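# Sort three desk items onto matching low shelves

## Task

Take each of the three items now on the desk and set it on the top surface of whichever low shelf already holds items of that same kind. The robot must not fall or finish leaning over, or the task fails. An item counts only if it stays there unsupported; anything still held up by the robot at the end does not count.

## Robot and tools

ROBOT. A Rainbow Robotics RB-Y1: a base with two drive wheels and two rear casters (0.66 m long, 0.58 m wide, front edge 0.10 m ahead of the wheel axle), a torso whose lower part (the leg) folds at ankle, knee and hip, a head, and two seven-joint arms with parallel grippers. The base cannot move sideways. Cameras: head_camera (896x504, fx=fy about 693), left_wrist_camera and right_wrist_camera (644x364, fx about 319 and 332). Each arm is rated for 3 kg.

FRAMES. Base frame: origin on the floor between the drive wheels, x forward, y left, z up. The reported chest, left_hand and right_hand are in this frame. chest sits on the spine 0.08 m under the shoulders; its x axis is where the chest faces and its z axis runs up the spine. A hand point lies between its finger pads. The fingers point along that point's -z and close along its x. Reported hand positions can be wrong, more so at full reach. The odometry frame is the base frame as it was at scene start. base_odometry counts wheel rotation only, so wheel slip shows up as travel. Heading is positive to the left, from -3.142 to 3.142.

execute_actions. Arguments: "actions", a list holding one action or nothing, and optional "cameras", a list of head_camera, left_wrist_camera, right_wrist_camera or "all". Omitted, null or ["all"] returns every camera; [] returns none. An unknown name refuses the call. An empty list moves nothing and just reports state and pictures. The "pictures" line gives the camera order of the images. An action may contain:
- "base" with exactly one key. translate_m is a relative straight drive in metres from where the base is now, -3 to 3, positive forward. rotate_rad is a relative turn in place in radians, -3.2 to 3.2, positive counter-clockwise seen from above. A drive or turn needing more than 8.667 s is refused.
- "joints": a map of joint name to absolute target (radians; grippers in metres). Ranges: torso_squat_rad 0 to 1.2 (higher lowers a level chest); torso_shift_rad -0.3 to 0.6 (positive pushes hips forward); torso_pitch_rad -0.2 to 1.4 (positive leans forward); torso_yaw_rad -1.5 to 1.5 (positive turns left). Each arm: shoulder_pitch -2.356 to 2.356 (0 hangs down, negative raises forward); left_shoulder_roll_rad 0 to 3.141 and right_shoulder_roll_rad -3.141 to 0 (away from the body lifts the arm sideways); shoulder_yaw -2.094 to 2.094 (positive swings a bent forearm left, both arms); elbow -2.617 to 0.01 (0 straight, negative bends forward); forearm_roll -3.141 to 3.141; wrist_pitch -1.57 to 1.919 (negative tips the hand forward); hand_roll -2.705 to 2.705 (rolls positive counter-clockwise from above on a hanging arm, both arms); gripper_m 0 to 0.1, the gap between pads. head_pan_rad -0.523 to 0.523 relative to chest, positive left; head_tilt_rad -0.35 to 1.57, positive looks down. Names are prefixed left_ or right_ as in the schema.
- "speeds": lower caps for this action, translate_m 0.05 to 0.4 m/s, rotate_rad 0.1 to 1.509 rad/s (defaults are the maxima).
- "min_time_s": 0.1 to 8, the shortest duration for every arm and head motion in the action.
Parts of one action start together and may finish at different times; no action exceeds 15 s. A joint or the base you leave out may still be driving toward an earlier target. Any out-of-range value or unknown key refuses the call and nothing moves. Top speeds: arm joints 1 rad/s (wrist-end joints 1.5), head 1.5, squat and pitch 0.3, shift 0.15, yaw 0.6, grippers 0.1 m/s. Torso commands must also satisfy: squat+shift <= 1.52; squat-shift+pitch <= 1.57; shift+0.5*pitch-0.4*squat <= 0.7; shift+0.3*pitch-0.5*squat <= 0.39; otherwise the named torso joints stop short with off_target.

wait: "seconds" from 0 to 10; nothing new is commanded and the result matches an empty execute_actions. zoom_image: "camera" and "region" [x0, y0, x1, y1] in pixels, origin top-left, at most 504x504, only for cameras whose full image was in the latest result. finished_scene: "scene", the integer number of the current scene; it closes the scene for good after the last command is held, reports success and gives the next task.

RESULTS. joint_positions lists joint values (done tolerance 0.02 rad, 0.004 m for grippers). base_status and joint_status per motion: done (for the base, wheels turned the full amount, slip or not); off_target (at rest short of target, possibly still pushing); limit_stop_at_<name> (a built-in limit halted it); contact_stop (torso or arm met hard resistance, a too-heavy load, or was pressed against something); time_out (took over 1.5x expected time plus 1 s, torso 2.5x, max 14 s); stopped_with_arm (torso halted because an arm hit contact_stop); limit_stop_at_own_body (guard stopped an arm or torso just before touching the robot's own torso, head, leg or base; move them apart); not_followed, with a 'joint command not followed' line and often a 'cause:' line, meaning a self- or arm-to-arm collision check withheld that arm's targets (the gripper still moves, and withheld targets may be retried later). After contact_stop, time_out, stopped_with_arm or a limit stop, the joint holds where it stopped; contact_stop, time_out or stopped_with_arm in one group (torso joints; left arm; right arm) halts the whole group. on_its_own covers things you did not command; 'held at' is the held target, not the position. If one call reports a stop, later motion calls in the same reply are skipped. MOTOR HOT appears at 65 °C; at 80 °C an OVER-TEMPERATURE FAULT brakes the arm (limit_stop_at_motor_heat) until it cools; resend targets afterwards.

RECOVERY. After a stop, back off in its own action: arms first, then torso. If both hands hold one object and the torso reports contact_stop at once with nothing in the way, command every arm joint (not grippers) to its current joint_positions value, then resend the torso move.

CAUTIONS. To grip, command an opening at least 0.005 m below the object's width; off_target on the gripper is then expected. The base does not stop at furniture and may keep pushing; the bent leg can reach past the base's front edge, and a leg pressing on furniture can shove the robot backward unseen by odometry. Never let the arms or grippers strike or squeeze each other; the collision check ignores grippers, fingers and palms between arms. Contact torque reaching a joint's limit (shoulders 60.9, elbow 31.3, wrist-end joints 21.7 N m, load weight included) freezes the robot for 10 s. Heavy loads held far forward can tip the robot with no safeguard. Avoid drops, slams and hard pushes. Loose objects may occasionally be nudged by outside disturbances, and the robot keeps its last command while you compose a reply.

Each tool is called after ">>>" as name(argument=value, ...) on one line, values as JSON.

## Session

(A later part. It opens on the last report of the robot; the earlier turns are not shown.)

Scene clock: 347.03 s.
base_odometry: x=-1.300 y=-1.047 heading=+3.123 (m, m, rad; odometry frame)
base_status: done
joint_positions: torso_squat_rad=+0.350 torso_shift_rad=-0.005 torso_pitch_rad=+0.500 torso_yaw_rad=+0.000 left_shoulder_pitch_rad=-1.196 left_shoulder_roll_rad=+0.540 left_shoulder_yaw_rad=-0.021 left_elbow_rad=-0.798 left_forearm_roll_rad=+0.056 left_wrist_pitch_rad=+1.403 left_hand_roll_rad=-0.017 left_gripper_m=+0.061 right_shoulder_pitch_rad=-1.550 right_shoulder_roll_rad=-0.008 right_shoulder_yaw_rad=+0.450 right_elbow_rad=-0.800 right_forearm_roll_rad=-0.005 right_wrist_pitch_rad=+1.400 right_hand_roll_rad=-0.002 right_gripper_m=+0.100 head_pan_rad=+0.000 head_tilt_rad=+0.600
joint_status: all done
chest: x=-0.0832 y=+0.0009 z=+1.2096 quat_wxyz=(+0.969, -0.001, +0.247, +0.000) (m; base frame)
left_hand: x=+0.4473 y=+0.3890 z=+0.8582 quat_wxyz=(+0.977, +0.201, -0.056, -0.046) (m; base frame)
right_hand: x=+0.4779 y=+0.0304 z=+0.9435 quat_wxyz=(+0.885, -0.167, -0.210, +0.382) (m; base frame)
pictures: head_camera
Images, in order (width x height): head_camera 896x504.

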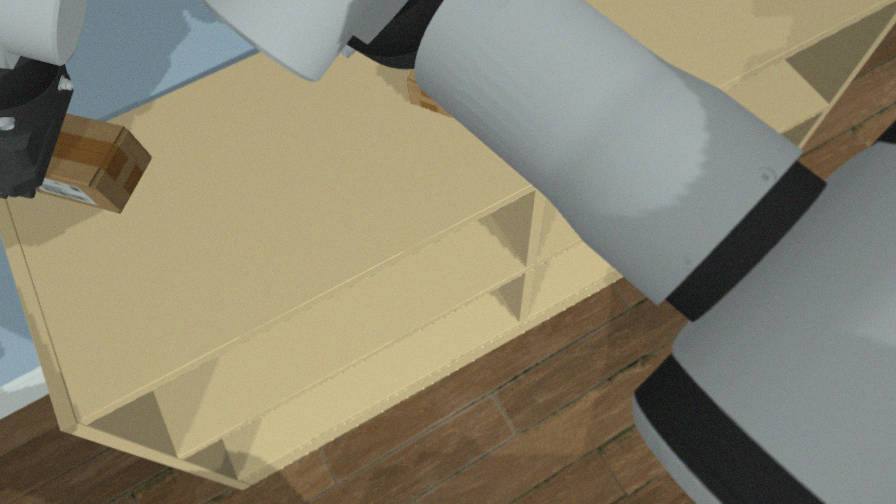

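>>> execute_actions(actions=[{"joints":{"left_shoulder_roll_rad":0.4,"torso_squat_rad":0.75}}], cameras=["head_camera"])

Scene clock: 351.53 s.
base_odometry: x=-1.300 y=-1.047 heading=+3.123 (m, m, rad; odometry frame)
base_status: not commanded
joint_positions: torso_squat_rad=+0.750 torso_shift_rad=-0.005 torso_pitch_rad=+0.500 torso_yaw_rad=+0.000 left_shoulder_pitch_rad=-1.196 left_shoulder_roll_rad=+0.400 left_shoulder_yaw_rad=-0.020 left_elbow_rad=-0.798 left_forearm_roll_rad=+0.056 left_wrist_pitch_rad=+1.403 left_hand_roll_rad=-0.017 left_gripper_m=+0.061 right_shoulder_pitch_rad=-1.550 right_shoulder_roll_rad=-0.008 right_shoulder_yaw_rad=+0.450 right_elbow_rad=-0.800 right_forearm_roll_rad=-0.005 right_wrist_pitch_rad=+1.400 right_hand_roll_rad=-0.002 right_gripper_m=+0.100 head_pan_rad=+0.000 head_tilt_rad=+0.600
joint_status: all done
chest: x=-0.0823 y=+0.0008 z=+1.0642 quat_wxyz=(+0.969, -0.001, +0.247, +0.000) (m; base frame)
left_hand: x=+0.4390 y=+0.3027 z=+0.6781 quat_wxyz=(+0.984, +0.146, -0.045, -0.088) (m; base frame)
right_hand: x=+0.4787 y=+0.0303 z=+0.7980 quat_wxyz=(+0.885, -0.167, -0.210, +0.382) (m; base frame)
pictures: head_camera
Images, in order (width x height): head_camera 896x504.

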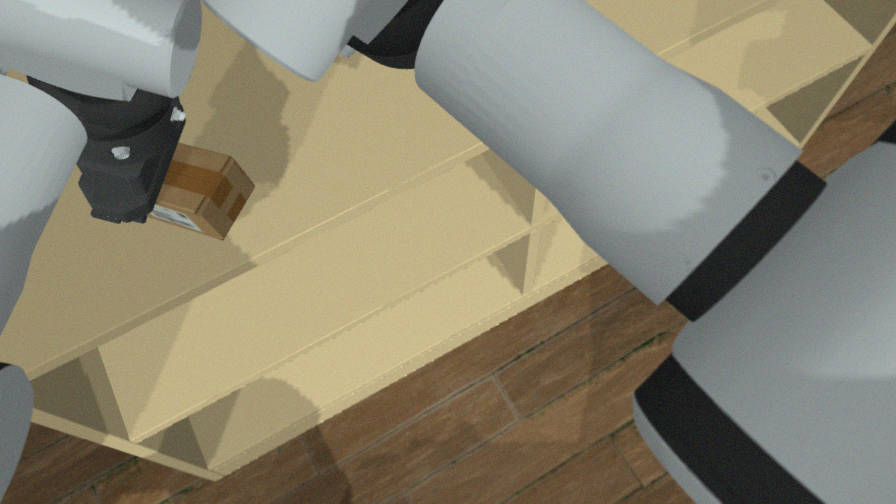

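>>> execute_actions(actions=[{"joints":{"torso_squat_rad":0.81}}], cameras=[])

>>> execute_actions(actions=[{"joints":{"left_gripper_m":0.1}}], cameras=[])

>>> execute_actions(actions=[{"joints":{"torso_squat_rad":0.4}}], cameras=["head_camera"])

Scene clock: 357.17 s.
base_odometry: x=-1.300 y=-1.047 heading=+3.123 (m, m, rad; odometry frame)
base_status: not commanded
joint_positions: torso_squat_rad=+0.810 torso_shift_rad=-0.005 torso_pitch_rad=+0.500 torso_yaw_rad=+0.000 left_shoulder_pitch_rad=-1.197 left_shoulder_roll_rad=+0.400 left_shoulder_yaw_rad=-0.020 left_elbow_rad=-0.798 left_forearm_roll_rad=+0.056 left_wrist_pitch_rad=+1.403 left_hand_roll_rad=-0.017 left_gripper_m=+0.061 right_shoulder_pitch_rad=-1.550 right_shoulder_roll_rad=-0.008 right_shoulder_yaw_rad=+0.450 right_elbow_rad=-0.800 right_forearm_roll_rad=-0.005 right_wrist_pitch_rad=+1.400 right_hand_roll_rad=-0.002 right_gripper_m=+0.100 head_pan_rad=+0.000 head_tilt_rad=+0.600
joint_status: all done
chest: x=-0.0823 y=+0.0008 z=+1.0347 quat_wxyz=(+0.969, -0.001, +0.247, +0.000) (m; base frame)
left_hand: x=+0.4395 y=+0.3027 z=+0.6492 quat_wxyz=(+0.984, +0.147, -0.046, -0.088) (m; base frame)
right_hand: x=+0.4788 y=+0.0303 z=+0.7687 quat_wxyz=(+0.885, -0.167, -0.210, +0.382) (m; base frame)
pictures: none
No camera images: the call's "cameras" was empty. Leave "cameras" out to get every camera's image.

Scene clock: 358.43 s.
base_odometry: x=-1.300 y=-1.047 heading=+3.123 (m, m, rad; odometry frame)
base_status: not commanded
joint_positions: torso_squat_rad=+0.810 torso_shift_rad=-0.005 torso_pitch_rad=+0.500 torso_yaw_rad=+0.000 left_shoulder_pitch_rad=-1.197 left_shoulder_roll_rad=+0.400 left_shoulder_yaw_rad=-0.020 left_elbow_rad=-0.798 left_forearm_roll_rad=+0.056 left_wrist_pitch_rad=+1.403 left_hand_roll_rad=-0.017 left_gripper_m=+0.099 right_shoulder_pitch_rad=-1.550 right_shoulder_roll_rad=-0.008 right_shoulder_yaw_rad=+0.450 right_elbow_rad=-0.800 right_forearm_roll_rad=-0.005 right_wrist_pitch_rad=+1.400 right_hand_roll_rad=-0.002 right_gripper_m=+0.100 head_pan_rad=+0.000 head_tilt_rad=+0.600
joint_status: all done
chest: x=-0.0823 y=+0.0008 z=+1.0347 quat_wxyz=(+0.969, -0.001, +0.247, +0.000) (m; base frame)
left_hand: x=+0.4395 y=+0.3027 z=+0.6491 quat_wxyz=(+0.984, +0.147, -0.046, -0.088) (m; base frame)
right_hand: x=+0.4788 y=+0.0303 z=+0.7686 quat_wxyz=(+0.885, -0.167, -0.210, +0.382) (m; base frame)
pictures: none
No camera images: the call's "cameras" was empty. Leave "cameras" out to get every camera's image.

Scene clock: 360.60 s.
base_odometry: x=-1.300 y=-1.047 heading=+3.123 (m, m, rad; odometry frame)
base_status: not commanded
joint_positions: torso_squat_rad=+0.400 torso_shift_rad=-0.005 torso_pitch_rad=+0.500 torso_yaw_rad=+0.000 left_shoulder_pitch_rad=-1.197 left_shoulder_roll_rad=+0.400 left_shoulder_yaw_rad=-0.020 left_elbow_rad=-0.798 left_forearm_roll_rad=+0.056 left_wrist_pitch_rad=+1.403 left_hand_roll_rad=-0.017 left_gripper_m=+0.099 right_shoulder_pitch_rad=-1.550 right_shoulder_roll_rad=-0.008 right_shoulder_yaw_rad=+0.450 right_elbow_rad=-0.800 right_forearm_roll_rad=-0.005 right_wrist_pitch_rad=+1.400 right_hand_roll_rad=-0.002 right_gripper_m=+0.100 head_pan_rad=+0.000 head_tilt_rad=+0.600
joint_status: all done
chest: x=-0.0831 y=+0.0009 z=+1.1968 quat_wxyz=(+0.969, -0.001, +0.247, +0.000) (m; base frame)
left_hand: x=+0.4386 y=+0.3028 z=+0.8111 quat_wxyz=(+0.984, +0.147, -0.046, -0.088) (m; base frame)
right_hand: x=+0.4780 y=+0.0304 z=+0.9306 quat_wxyz=(+0.885, -0.167, -0.210, +0.382) (m; base frame)
pictures: head_camera
Images, in order (width x height): head_camera 896x504.

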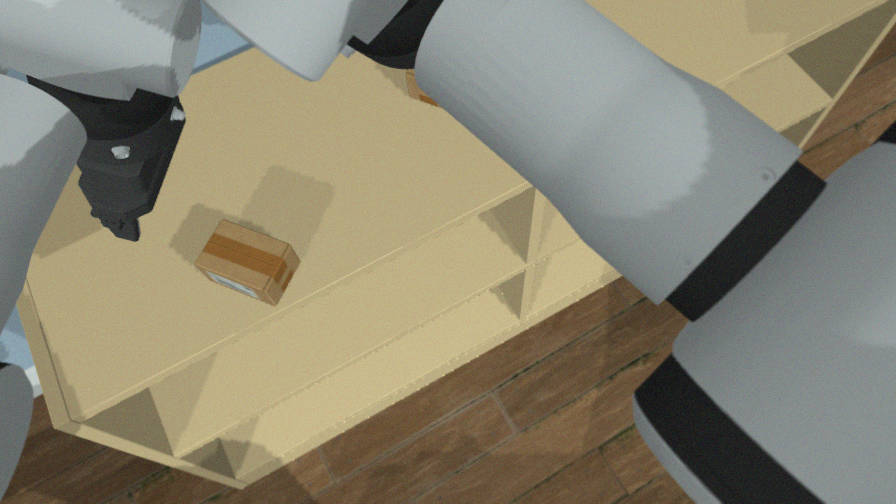

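>>> finished_scene(scene=1)

The scene is finished: the task was done.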